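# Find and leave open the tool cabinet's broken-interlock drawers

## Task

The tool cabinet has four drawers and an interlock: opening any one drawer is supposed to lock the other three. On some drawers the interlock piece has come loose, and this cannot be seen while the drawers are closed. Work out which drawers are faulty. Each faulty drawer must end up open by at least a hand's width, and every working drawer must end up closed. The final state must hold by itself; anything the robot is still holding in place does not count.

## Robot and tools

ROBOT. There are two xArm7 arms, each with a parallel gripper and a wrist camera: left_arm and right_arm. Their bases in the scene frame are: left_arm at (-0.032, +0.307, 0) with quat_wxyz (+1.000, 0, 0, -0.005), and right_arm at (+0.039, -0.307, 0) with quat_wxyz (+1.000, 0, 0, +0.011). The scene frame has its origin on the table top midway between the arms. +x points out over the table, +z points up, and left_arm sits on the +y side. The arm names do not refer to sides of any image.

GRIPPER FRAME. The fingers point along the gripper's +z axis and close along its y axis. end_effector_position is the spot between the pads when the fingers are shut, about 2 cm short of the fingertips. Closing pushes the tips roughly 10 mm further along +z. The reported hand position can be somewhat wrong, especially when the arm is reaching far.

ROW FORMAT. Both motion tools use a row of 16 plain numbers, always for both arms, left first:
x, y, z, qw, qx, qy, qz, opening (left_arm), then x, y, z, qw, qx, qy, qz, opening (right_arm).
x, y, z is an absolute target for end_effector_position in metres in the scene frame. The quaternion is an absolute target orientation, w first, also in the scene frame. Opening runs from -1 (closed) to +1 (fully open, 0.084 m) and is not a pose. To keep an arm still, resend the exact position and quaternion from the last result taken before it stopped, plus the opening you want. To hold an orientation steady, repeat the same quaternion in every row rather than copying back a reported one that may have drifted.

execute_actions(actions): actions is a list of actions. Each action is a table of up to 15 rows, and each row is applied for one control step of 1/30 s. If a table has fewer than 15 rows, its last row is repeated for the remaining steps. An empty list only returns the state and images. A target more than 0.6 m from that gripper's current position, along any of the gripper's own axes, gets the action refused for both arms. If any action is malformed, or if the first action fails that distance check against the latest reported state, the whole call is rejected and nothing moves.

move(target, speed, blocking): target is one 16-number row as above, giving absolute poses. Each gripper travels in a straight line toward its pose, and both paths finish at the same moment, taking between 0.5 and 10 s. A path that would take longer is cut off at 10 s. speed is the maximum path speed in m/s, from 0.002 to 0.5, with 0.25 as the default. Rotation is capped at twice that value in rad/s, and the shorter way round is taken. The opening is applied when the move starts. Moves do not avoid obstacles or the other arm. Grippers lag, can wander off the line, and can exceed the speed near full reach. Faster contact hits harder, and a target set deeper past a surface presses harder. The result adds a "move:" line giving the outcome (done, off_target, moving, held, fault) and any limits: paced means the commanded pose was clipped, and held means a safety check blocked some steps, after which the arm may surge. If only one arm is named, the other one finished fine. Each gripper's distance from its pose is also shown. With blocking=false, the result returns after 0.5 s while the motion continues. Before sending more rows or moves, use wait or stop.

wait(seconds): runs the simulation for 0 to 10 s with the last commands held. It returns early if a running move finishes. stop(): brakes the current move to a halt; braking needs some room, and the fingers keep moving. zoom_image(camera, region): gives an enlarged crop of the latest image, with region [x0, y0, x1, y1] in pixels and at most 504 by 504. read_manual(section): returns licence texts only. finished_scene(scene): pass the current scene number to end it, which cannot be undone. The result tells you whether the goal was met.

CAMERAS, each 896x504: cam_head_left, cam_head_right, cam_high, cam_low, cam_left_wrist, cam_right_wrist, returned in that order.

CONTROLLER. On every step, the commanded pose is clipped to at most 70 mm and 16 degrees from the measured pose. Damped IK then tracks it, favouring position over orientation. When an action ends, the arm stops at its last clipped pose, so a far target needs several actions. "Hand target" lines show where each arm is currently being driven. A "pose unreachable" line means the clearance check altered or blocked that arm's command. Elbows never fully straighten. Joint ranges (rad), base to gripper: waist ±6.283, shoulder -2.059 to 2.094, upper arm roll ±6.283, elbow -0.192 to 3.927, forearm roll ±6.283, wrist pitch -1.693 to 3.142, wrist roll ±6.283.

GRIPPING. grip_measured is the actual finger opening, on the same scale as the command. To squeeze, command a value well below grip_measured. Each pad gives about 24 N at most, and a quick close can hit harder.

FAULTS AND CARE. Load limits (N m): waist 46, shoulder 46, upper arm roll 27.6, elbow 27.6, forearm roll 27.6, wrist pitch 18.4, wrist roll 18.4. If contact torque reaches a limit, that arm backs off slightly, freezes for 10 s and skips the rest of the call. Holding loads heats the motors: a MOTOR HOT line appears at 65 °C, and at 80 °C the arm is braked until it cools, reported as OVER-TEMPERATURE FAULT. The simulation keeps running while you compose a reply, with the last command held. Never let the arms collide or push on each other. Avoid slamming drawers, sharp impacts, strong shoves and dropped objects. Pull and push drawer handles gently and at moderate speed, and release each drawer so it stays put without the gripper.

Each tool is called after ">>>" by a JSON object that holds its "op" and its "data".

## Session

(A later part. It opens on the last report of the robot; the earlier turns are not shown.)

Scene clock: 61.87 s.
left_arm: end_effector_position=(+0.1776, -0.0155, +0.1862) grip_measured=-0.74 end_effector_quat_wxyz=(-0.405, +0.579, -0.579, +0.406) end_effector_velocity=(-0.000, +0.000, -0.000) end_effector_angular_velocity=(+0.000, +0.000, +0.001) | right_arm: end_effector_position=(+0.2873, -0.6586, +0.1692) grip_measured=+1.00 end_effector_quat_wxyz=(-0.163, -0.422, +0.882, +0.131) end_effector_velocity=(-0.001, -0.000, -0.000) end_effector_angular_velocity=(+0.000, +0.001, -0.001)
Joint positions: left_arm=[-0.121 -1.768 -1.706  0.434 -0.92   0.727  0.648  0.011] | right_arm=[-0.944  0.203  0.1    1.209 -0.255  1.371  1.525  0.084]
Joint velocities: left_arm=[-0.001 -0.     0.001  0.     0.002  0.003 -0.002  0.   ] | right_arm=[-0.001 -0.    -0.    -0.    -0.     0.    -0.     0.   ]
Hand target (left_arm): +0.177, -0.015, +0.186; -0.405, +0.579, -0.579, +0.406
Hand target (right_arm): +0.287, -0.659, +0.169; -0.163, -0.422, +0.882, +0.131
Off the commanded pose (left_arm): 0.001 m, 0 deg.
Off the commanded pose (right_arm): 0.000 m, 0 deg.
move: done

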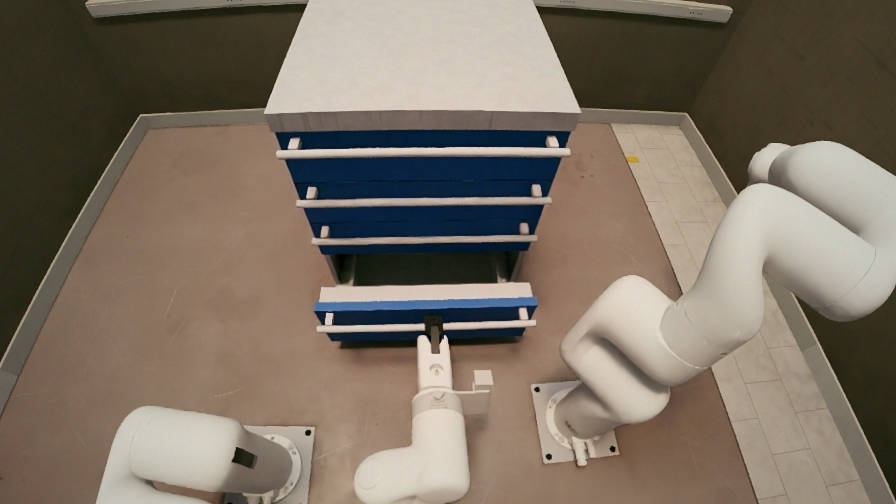

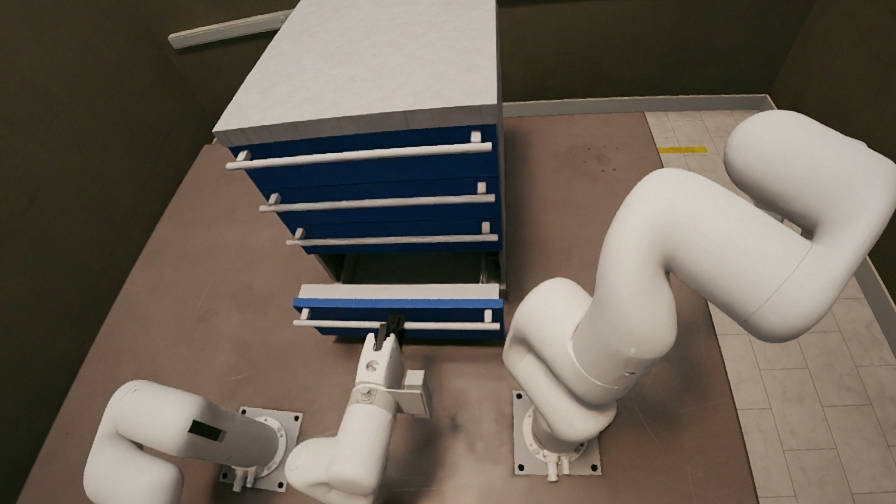

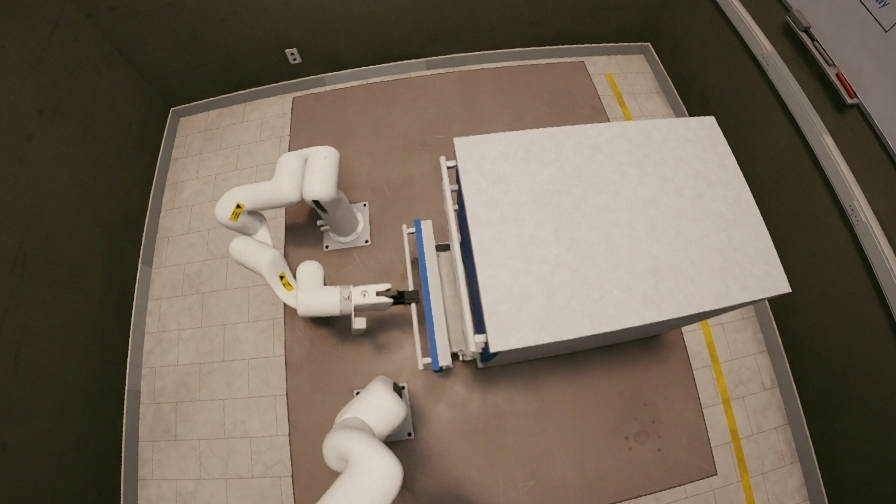

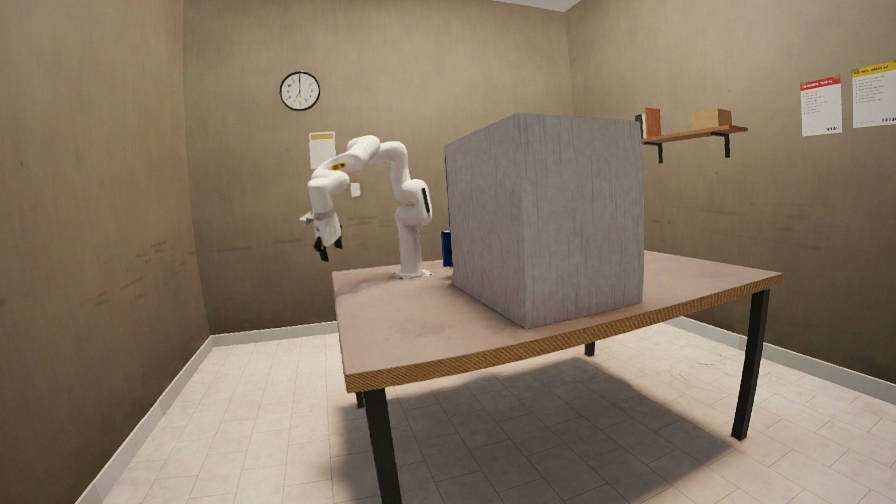

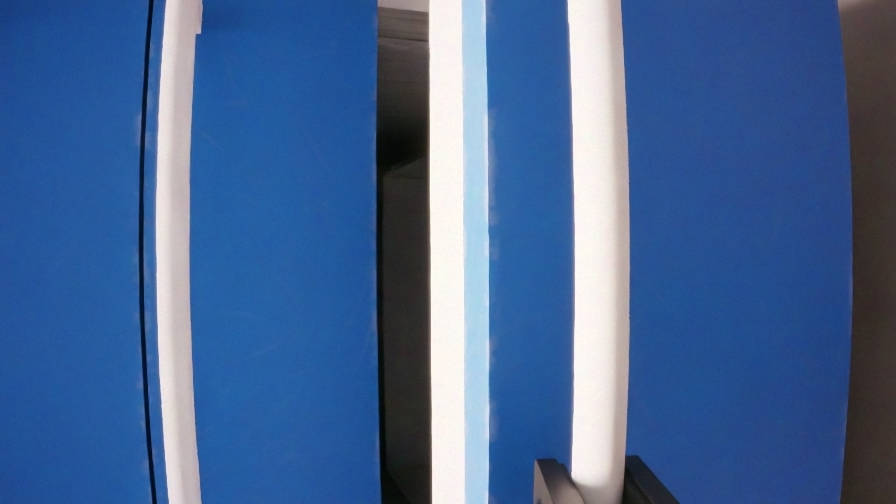

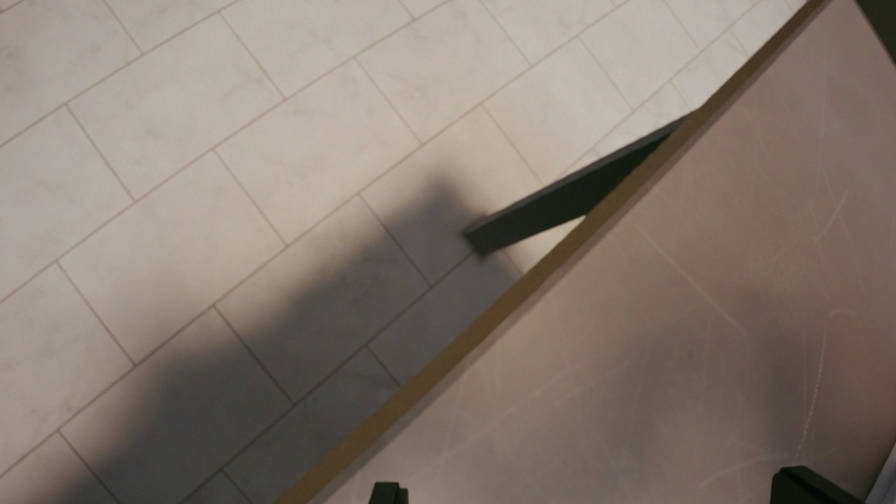

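>>> {"op": "move", "data": {"target": [0.281,-0.015,0.1862,0.406,-0.579,0.579,-0.406,-1,0.2873,-0.6586,0.1692,-0.163,-0.422,0.882,0.131,1], "speed": 0.09}}

>>> {"op": "move", "data": {"target": [0.297,-0.015,0.1862,0.406,-0.579,0.579,-0.406,-1,0.2873,-0.6586,0.1692,-0.163,-0.422,0.882,0.131,1], "speed": 0.03}}

>>> {"op": "move", "data": {"target": [0.297,-0.015,0.1862,0.406,-0.579,0.579,-0.406,0.2,0.2873,-0.6586,0.1692,-0.163,-0.422,0.882,0.131,1], "speed": 0.1}}

>>> {"op": "move", "data": {"target": [0.258,-0.015,0.200,0.406,-0.579,0.579,-0.406,0.2,0.2873,-0.6586,0.1692,-0.163,-0.422,0.882,0.131,1], "speed": 0.12}}

>>> {"op": "move", "data": {"target": [0.258,-0.015,0.300,0.406,-0.579,0.579,-0.406,0.2,0.2873,-0.6586,0.1692,-0.163,-0.422,0.882,0.131,1], "speed": 0.15}}

Scene clock: 85.80 s.
left_arm: end_effector_position=(+0.2805, -0.0146, +0.1865) grip_measured=-0.74 end_effector_quat_wxyz=(-0.406, +0.579, -0.579, +0.406) end_effector_velocity=(+0.000, -0.000, -0.000) end_effector_angular_velocity=(+0.000, +0.000, -0.002) | right_arm: end_effector_position=(+0.2873, -0.6586, +0.1692) grip_measured=+1.00 end_effector_quat_wxyz=(-0.163, -0.422, +0.882, +0.131) end_effector_velocity=(-0.000, -0.000, +0.000) end_effector_angular_velocity=(-0.001, +0.000, -0.002)
Joint positions: left_arm=[ 0.304 -1.642 -1.754  0.511 -1.212  0.379  0.979  0.011] | right_arm=[-0.944  0.203  0.1    1.209 -0.255  1.371  1.525  0.084]
Joint velocities: left_arm=[ 0.003  0.003 -0.001  0.001 -0.004 -0.005  0.005 -0.   ] | right_arm=[-0.001  0.    -0.     0.001 -0.     0.     0.001  0.   ]
Hand target (left_arm): +0.281, -0.015, +0.186; -0.406, +0.579, -0.579, +0.406
Hand target (right_arm): +0.287, -0.659, +0.169; -0.163, -0.422, +0.882, +0.131
Off the commanded pose (left_arm): 0.001 m, 0 deg.
Off the commanded pose (right_arm): 0.000 m, 0 deg.
move: done

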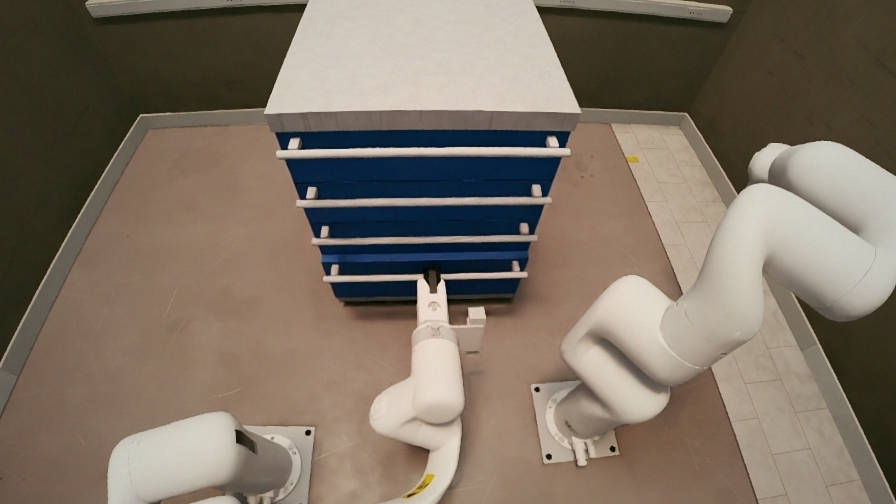

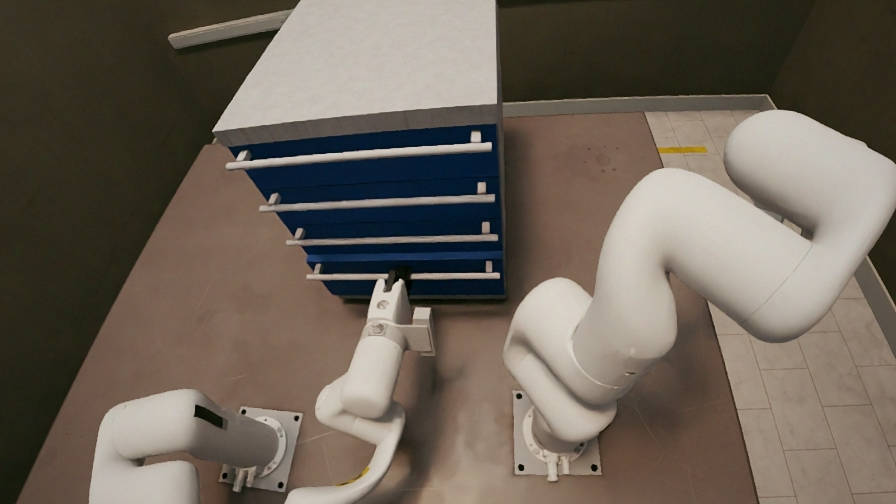

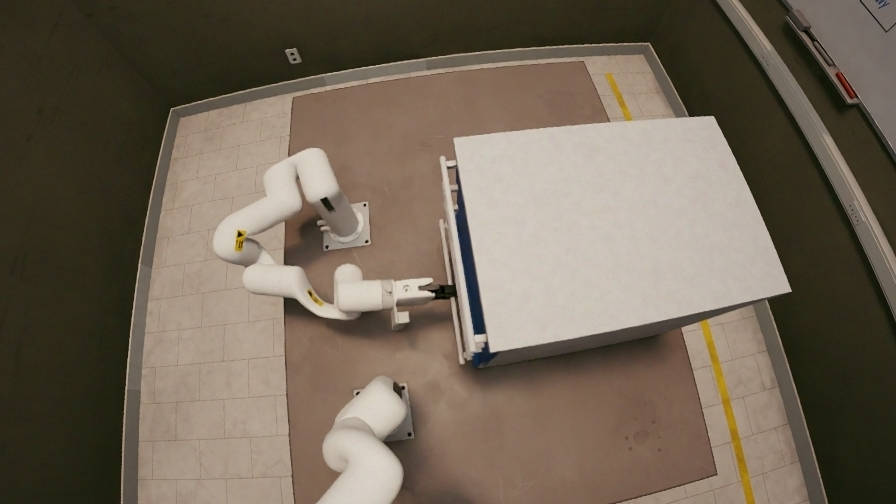

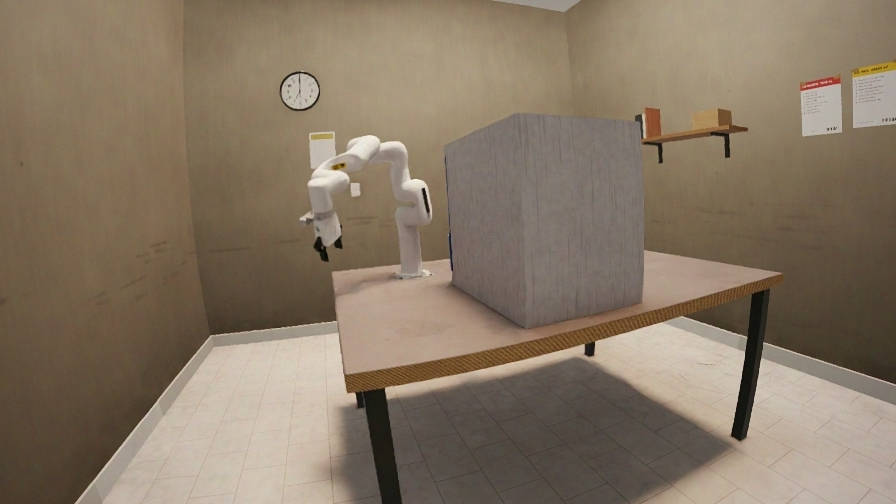

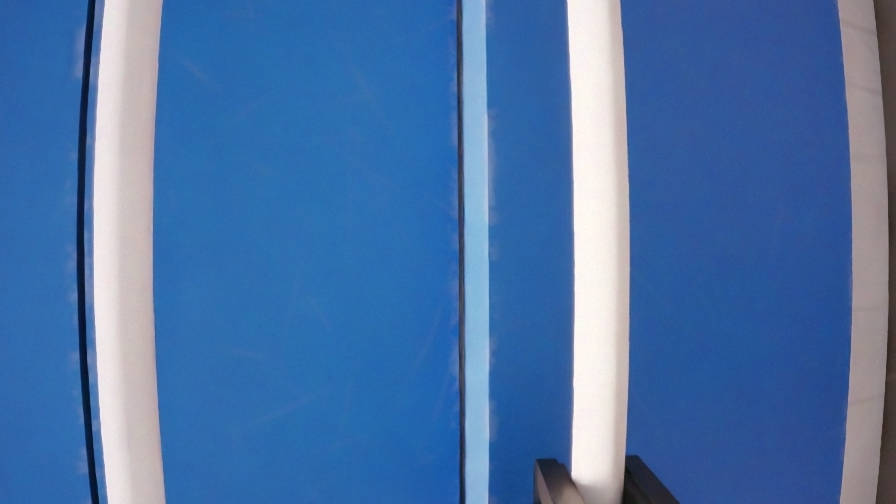

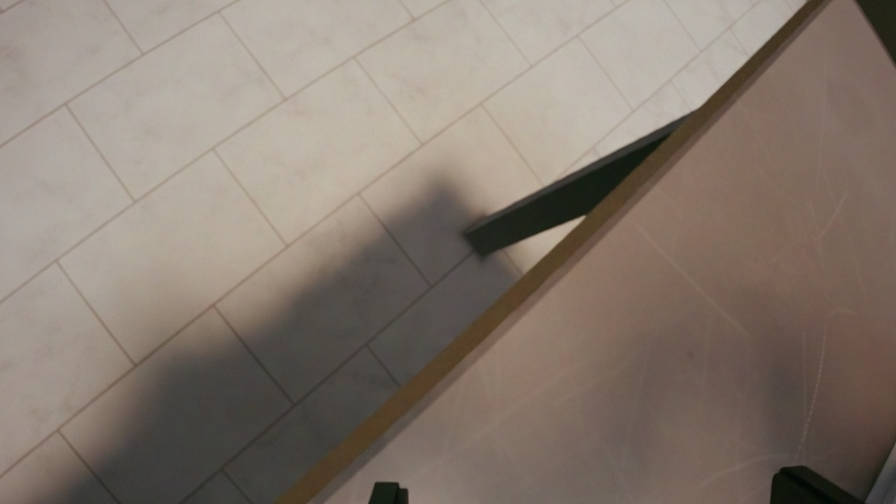

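Scene clock: 86.60 s.
left_arm: end_effector_position=(+0.2968, -0.0147, +0.1864) grip_measured=-0.74 end_effector_quat_wxyz=(-0.406, +0.579, -0.579, +0.406) end_effector_velocity=(+0.000, -0.000, -0.000) end_effector_angular_velocity=(+0.001, +0.001, -0.002) | right_arm: end_effector_position=(+0.2873, -0.6586, +0.1692) grip_measured=+1.00 end_effector_quat_wxyz=(-0.163, -0.422, +0.882, +0.131) end_effector_velocity=(-0.001, -0.001, +0.000) end_effector_angular_velocity=(-0.001, -0.001, -0.003)
Joint positions: left_arm=[ 0.379 -1.61  -1.76   0.539 -1.263  0.325  1.047  0.011] | right_arm=[-0.944  0.203  0.1    1.209 -0.255  1.371  1.525  0.084]
Joint velocities: left_arm=[ 0.001  0.002 -0.001  0.    -0.003 -0.003  0.004  0.   ] | right_arm=[-0.002 -0.    -0.     0.    -0.    -0.001  0.001 -0.   ]
Hand target (left_arm): +0.297, -0.015, +0.186; -0.406, +0.579, -0.579, +0.406
Hand target (right_arm): +0.287, -0.659, +0.169; -0.163, -0.422, +0.882, +0.131
Off the commanded pose (left_arm): 0.000 m, 0 deg.
Off the commanded pose (right_arm): 0.000 m, 0 deg.
move: done

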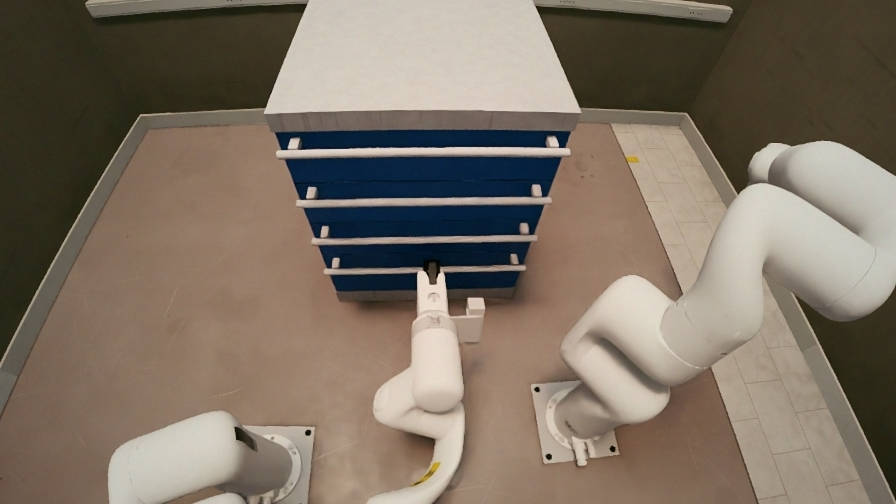

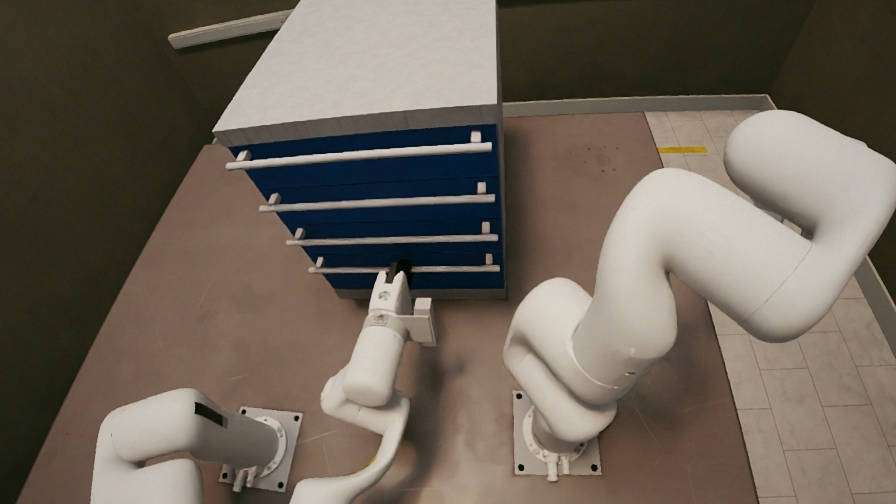

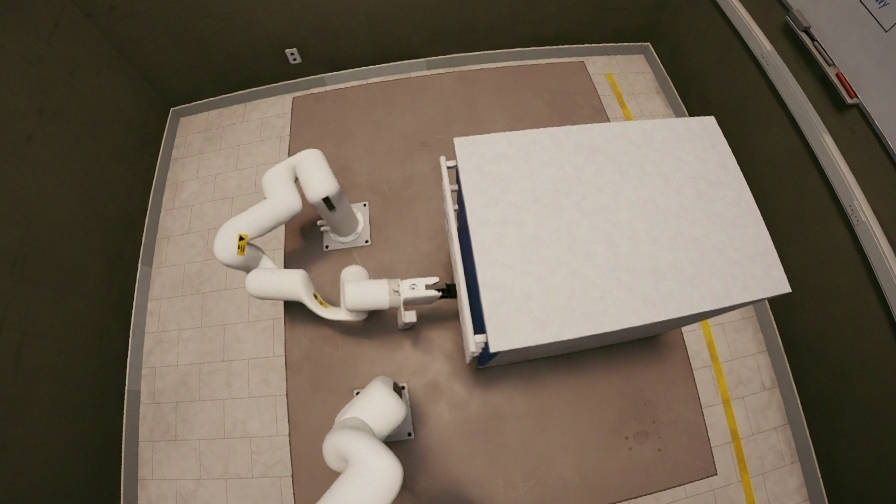

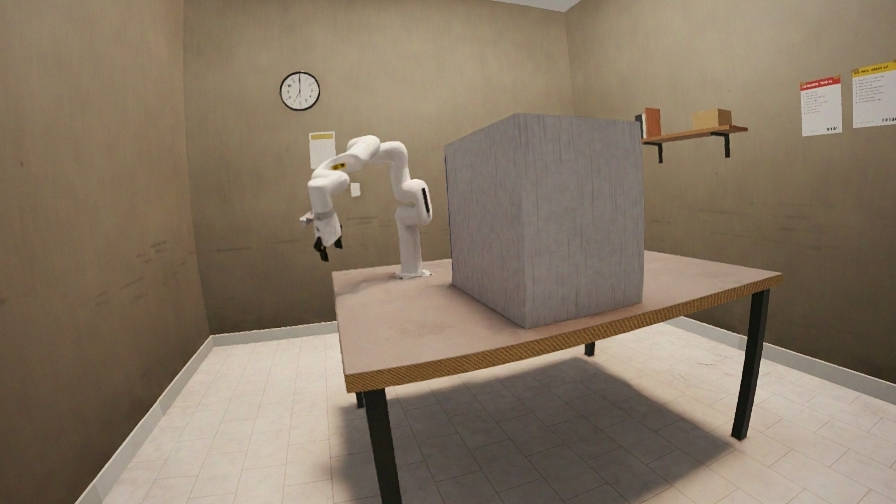

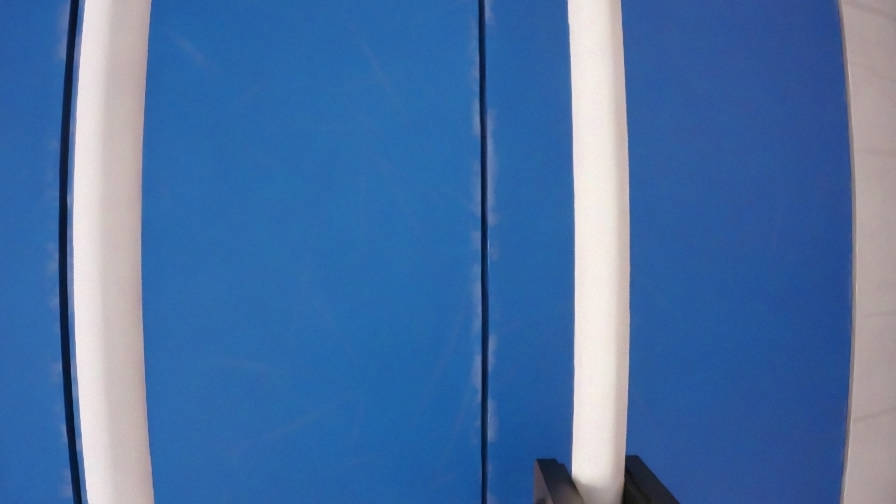

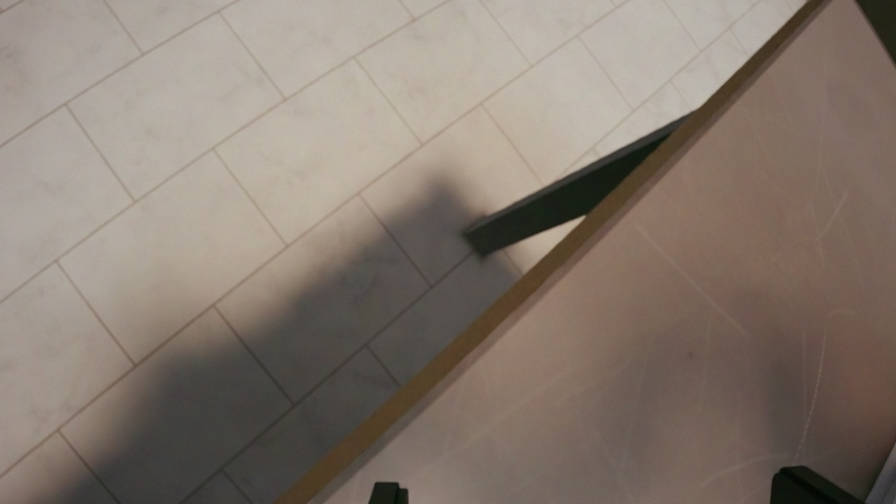

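Scene clock: 87.30 s.
left_arm: end_effector_position=(+0.2970, -0.0149, +0.1862) grip_measured=+0.19 end_effector_quat_wxyz=(-0.406, +0.579, -0.579, +0.406) end_effector_velocity=(-0.000, -0.001, +0.001) end_effector_angular_velocity=(-0.001, -0.001, -0.002) | right_arm: end_effector_position=(+0.2873, -0.6586, +0.1692) grip_measured=+1.00 end_effector_quat_wxyz=(-0.163, -0.422, +0.882, +0.131) end_effector_velocity=(-0.000, +0.001, -0.000) end_effector_angular_velocity=(+0.002, +0.002, +0.000)
Joint positions: left_arm=[ 0.38  -1.611 -1.76   0.54  -1.265  0.325  1.048  0.052] | right_arm=[-0.944  0.203  0.1    1.209 -0.255  1.371  1.525  0.084]
Joint velocities: left_arm=[-0.001 -0.     0.001  0.    -0.    -0.001  0.    -0.   ] | right_arm=[ 0.002 -0.     0.    -0.002  0.     0.001  0.001 -0.   ]
Hand target (left_arm): +0.297, -0.015, +0.186; -0.406, +0.579, -0.579, +0.406
Hand target (right_arm): +0.287, -0.659, +0.169; -0.163, -0.422, +0.882, +0.131
Off the commanded pose (left_arm): 0.000 m, 0 deg.
Off the commanded pose (right_arm): 0.000 m, 0 deg.
move: done

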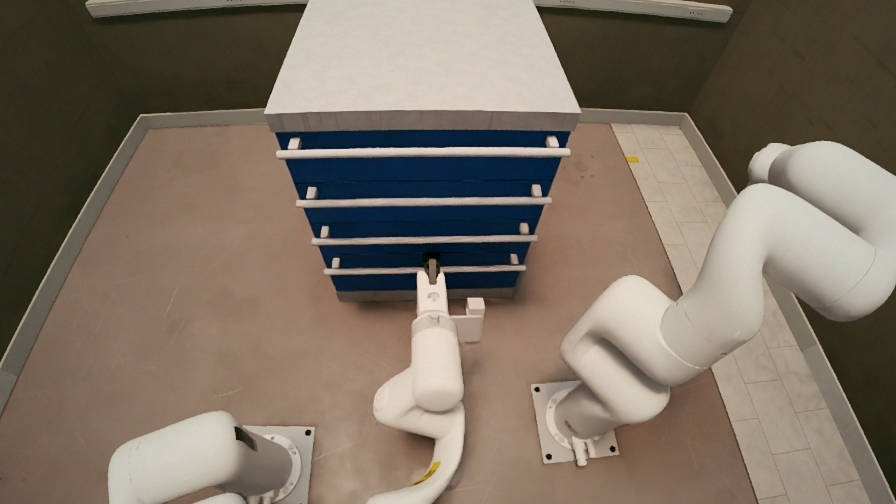

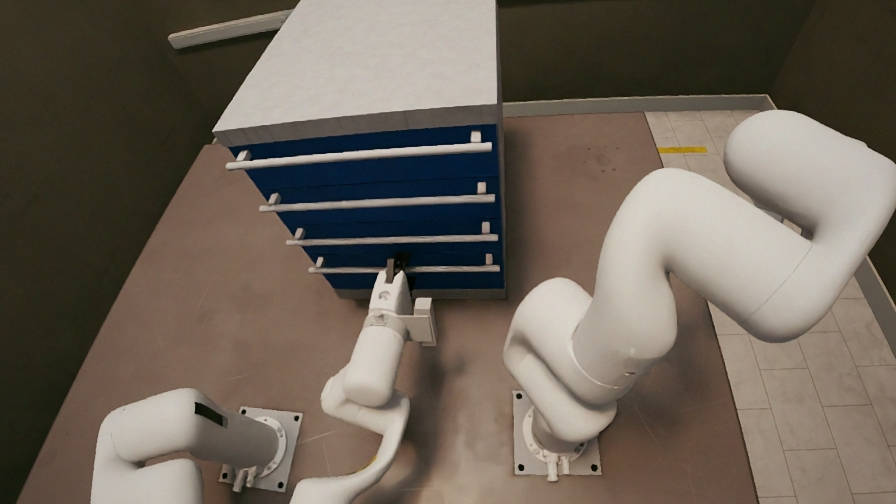

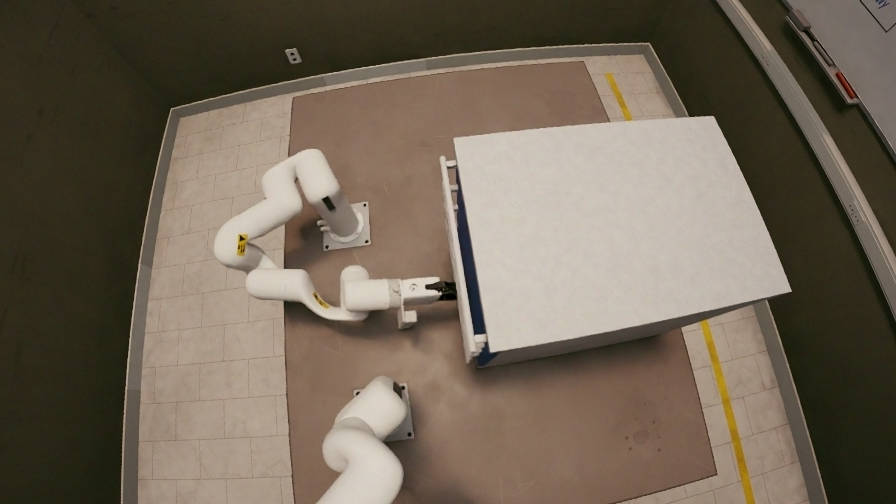

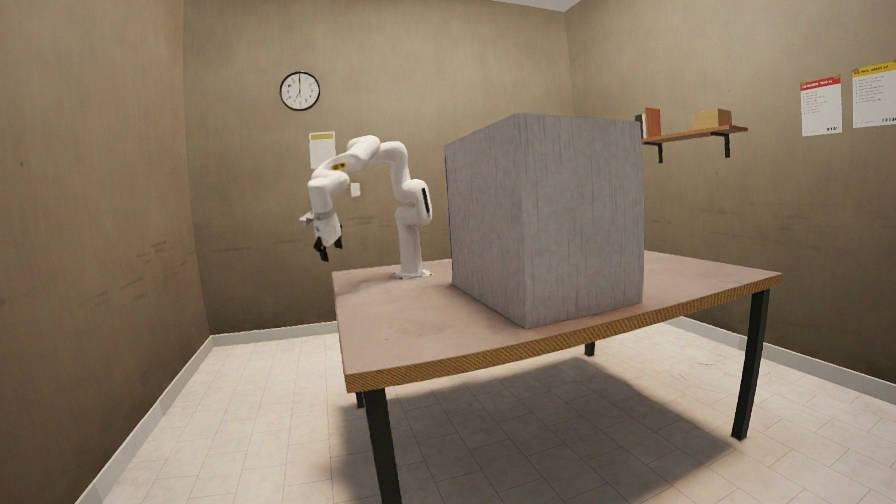

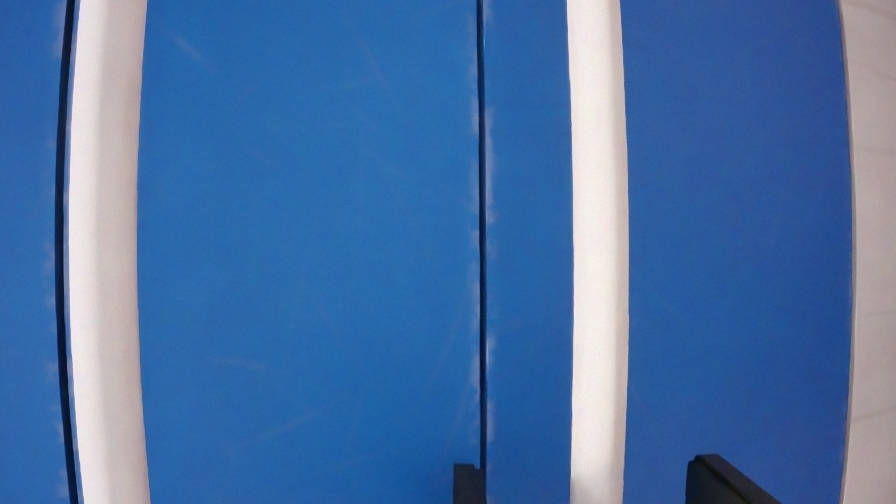

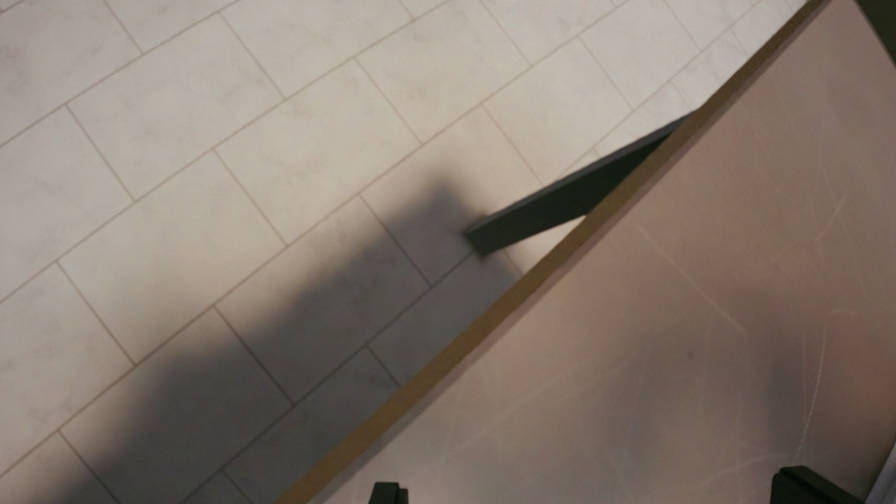

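Scene clock: 88.10 s.
left_arm: end_effector_position=(+0.2584, -0.0148, +0.1999) grip_measured=+0.19 end_effector_quat_wxyz=(-0.406, +0.579, -0.579, +0.406) end_effector_velocity=(-0.000, +0.000, +0.000) end_effector_angular_velocity=(-0.000, +0.001, +0.001) | right_arm: end_effector_position=(+0.2873, -0.6586, +0.1692) grip_measured=+1.00 end_effector_quat_wxyz=(-0.163, -0.422, +0.882, +0.131) end_effector_velocity=(+0.000, -0.000, +0.000) end_effector_angular_velocity=(-0.000, -0.000, -0.000)
Joint positions: left_arm=[ 0.207 -1.67  -1.699  0.478 -1.12   0.465  0.916  0.052] | right_arm=[-0.944  0.203  0.1    1.209 -0.255  1.371  1.525  0.084]
Joint velocities: left_arm=[-0.001 -0.001  0.002  0.     0.003  0.004 -0.003  0.   ] | right_arm=[ 0.001 -0.    -0.     0.001  0.     0.     0.     0.   ]
Hand target (left_arm): +0.258, -0.015, +0.200; -0.406, +0.579, -0.579, +0.406
Hand target (right_arm): +0.287, -0.659, +0.169; -0.163, -0.422, +0.882, +0.131
Off the commanded pose (left_arm): 0.000 m, 0 deg.
Off the commanded pose (right_arm): 0.000 m, 0 deg.
move: done

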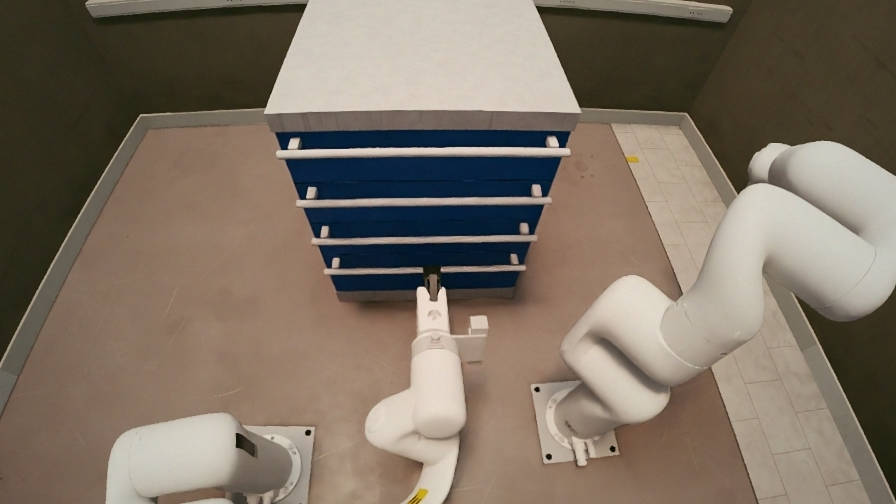

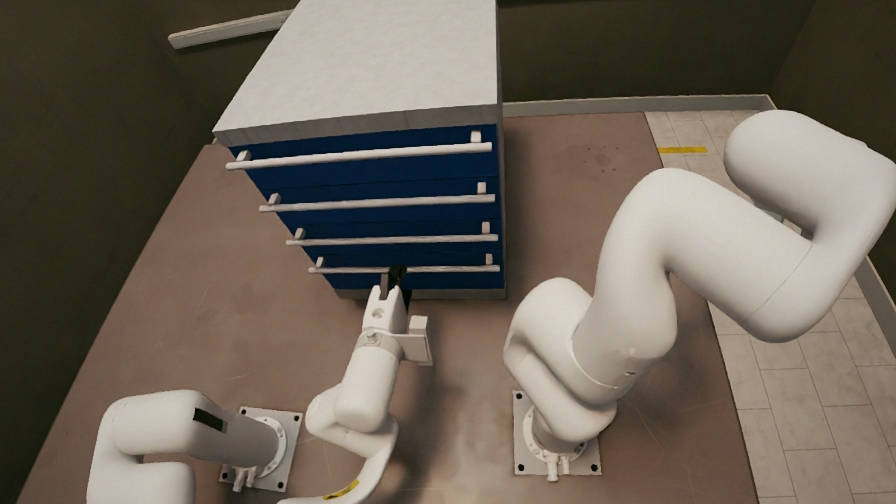

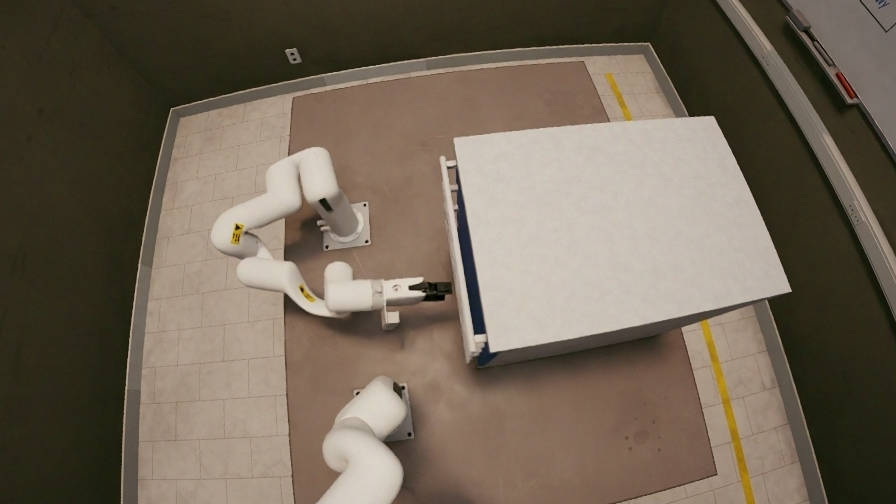

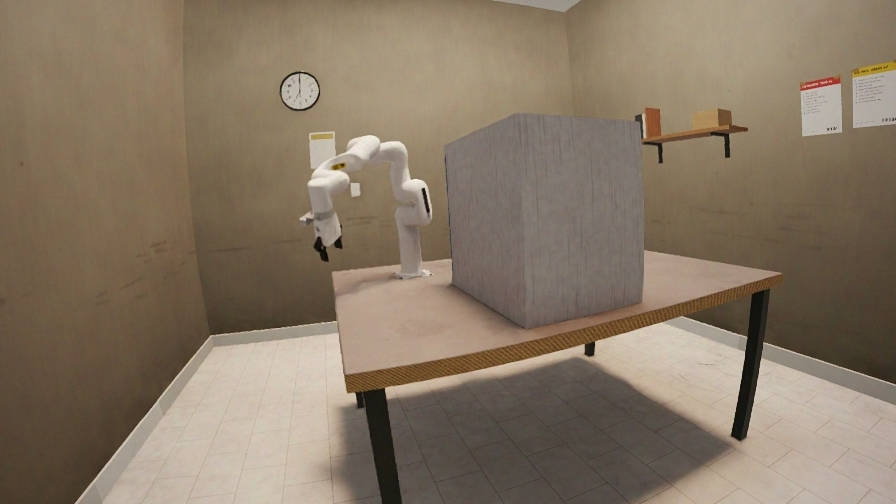

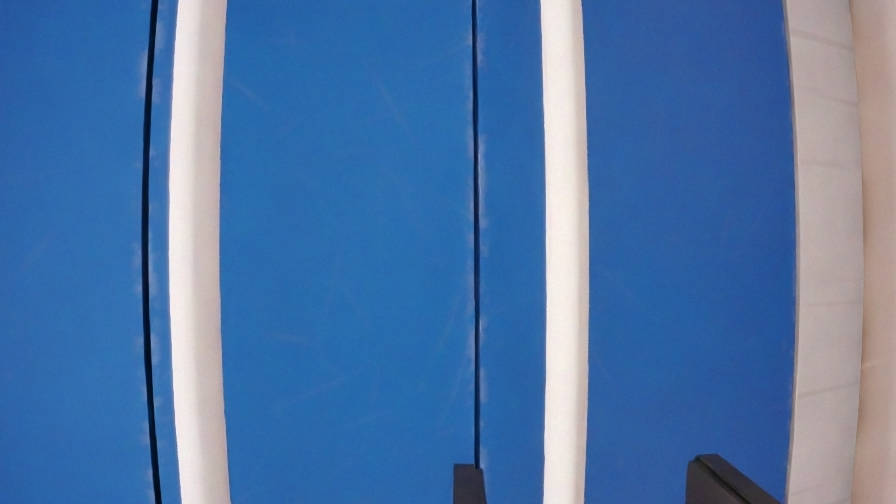

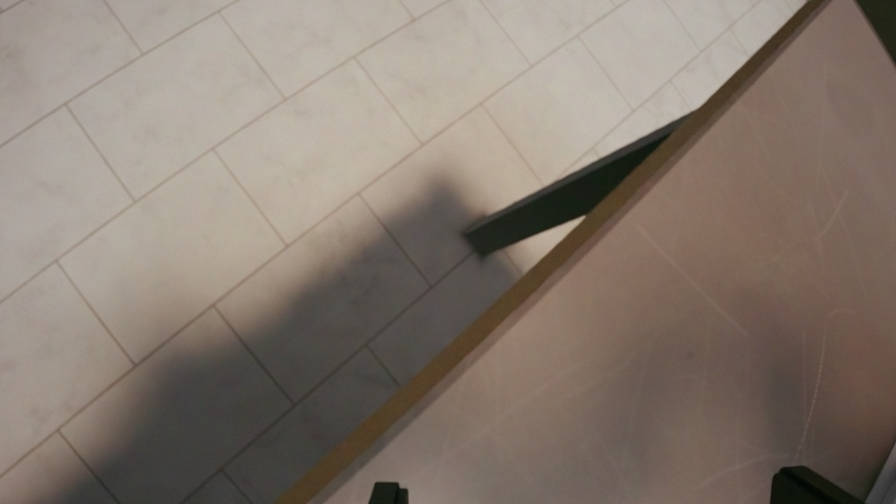

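Scene clock: 89.13 s.
left_arm: end_effector_position=(+0.2579, -0.0153, +0.2989) grip_measured=+0.19 end_effector_quat_wxyz=(-0.406, +0.579, -0.579, +0.405) end_effector_velocity=(-0.000, -0.000, +0.002) end_effector_angular_velocity=(-0.002, -0.000, -0.000) | right_arm: end_effector_position=(+0.2873, -0.6586, +0.1692) grip_measured=+1.00 end_effector_quat_wxyz=(-0.163, -0.422, +0.882, +0.131) end_effector_velocity=(-0.000, +0.000, -0.000) end_effector_angular_velocity=(+0.001, +0.001, +0.001)
Joint positions: left_arm=[ 0.253 -1.642 -1.369  0.52  -0.949  0.577  1.064  0.052] | right_arm=[-0.944  0.203  0.1    1.209 -0.255  1.371  1.525  0.084]
Joint velocities: left_arm=[ 0.001 -0.     0.005  0.001  0.001  0.002  0.001  0.   ] | right_arm=[ 0.    -0.    -0.    -0.001 -0.     0.    -0.001 -0.   ]
Hand target (left_arm): +0.258, -0.015, +0.299; -0.406, +0.579, -0.579, +0.406
Hand target (right_arm): +0.287, -0.659, +0.169; -0.163, -0.422, +0.882, +0.131
Off the commanded pose (left_arm): 0.001 m, 0 deg.
Off the commanded pose (right_arm): 0.000 m, 0 deg.
move: done

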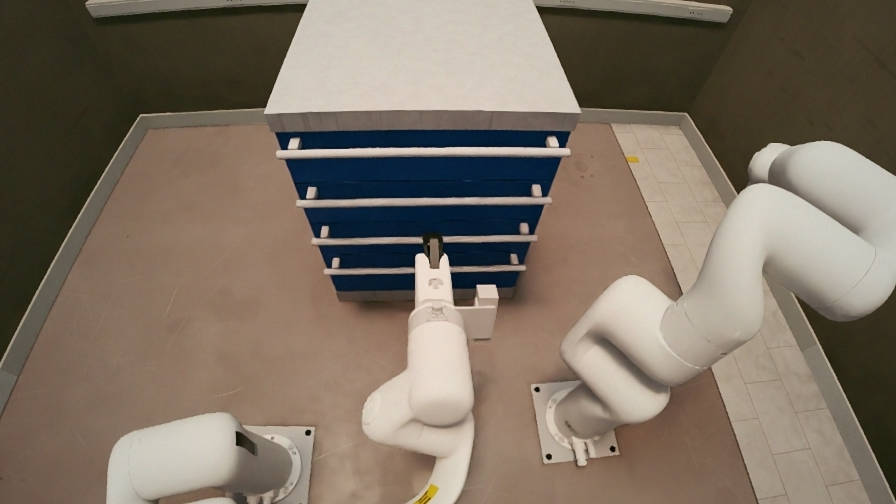

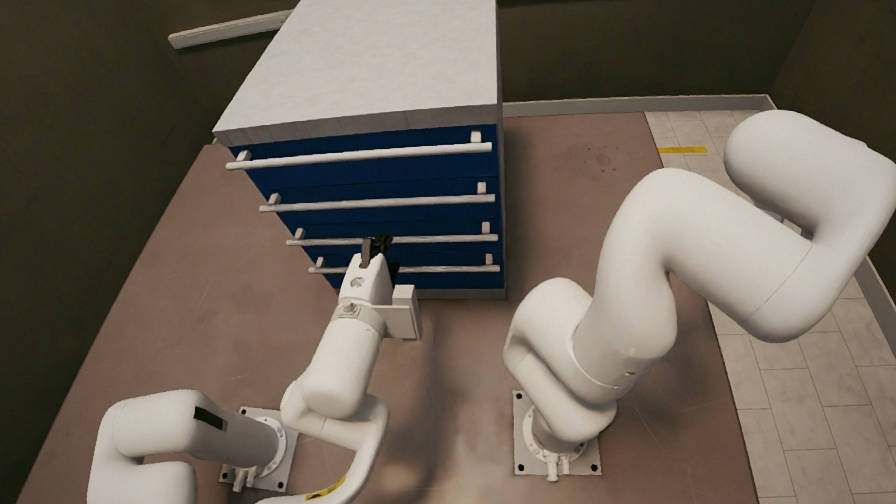

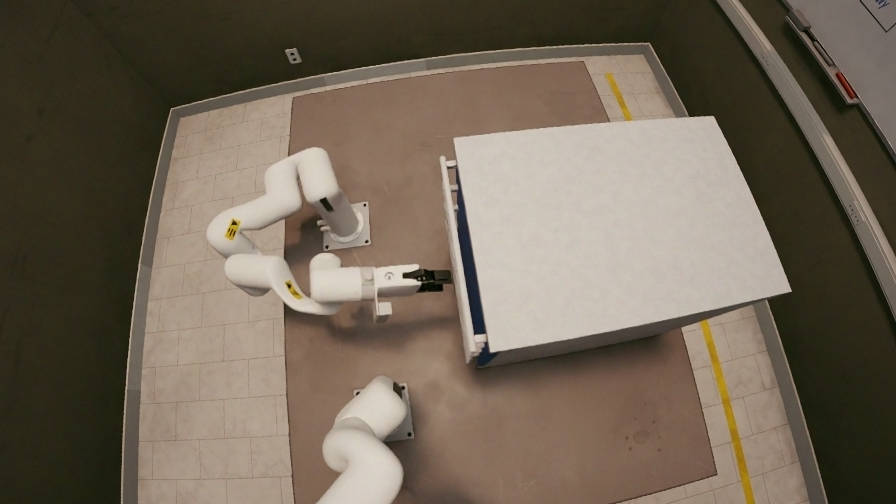

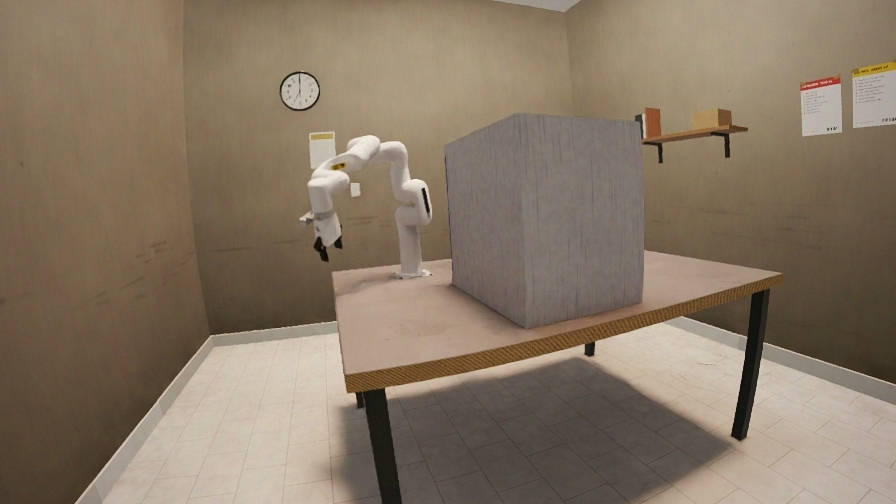

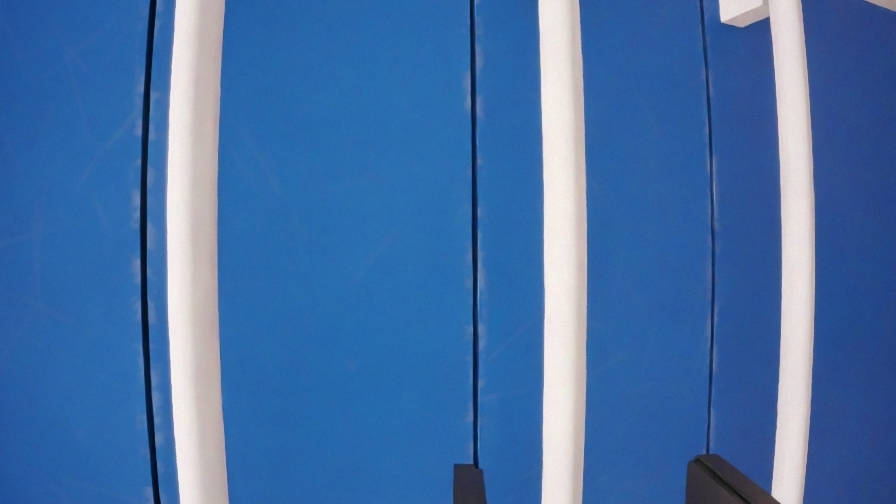

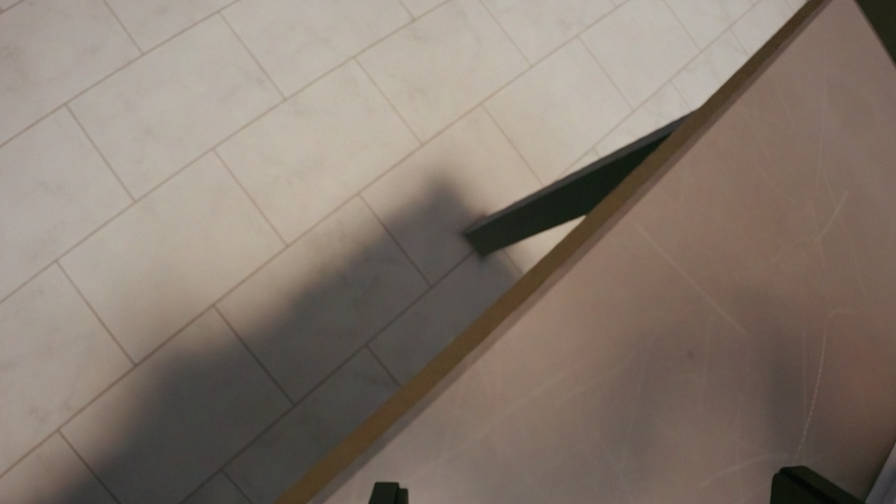

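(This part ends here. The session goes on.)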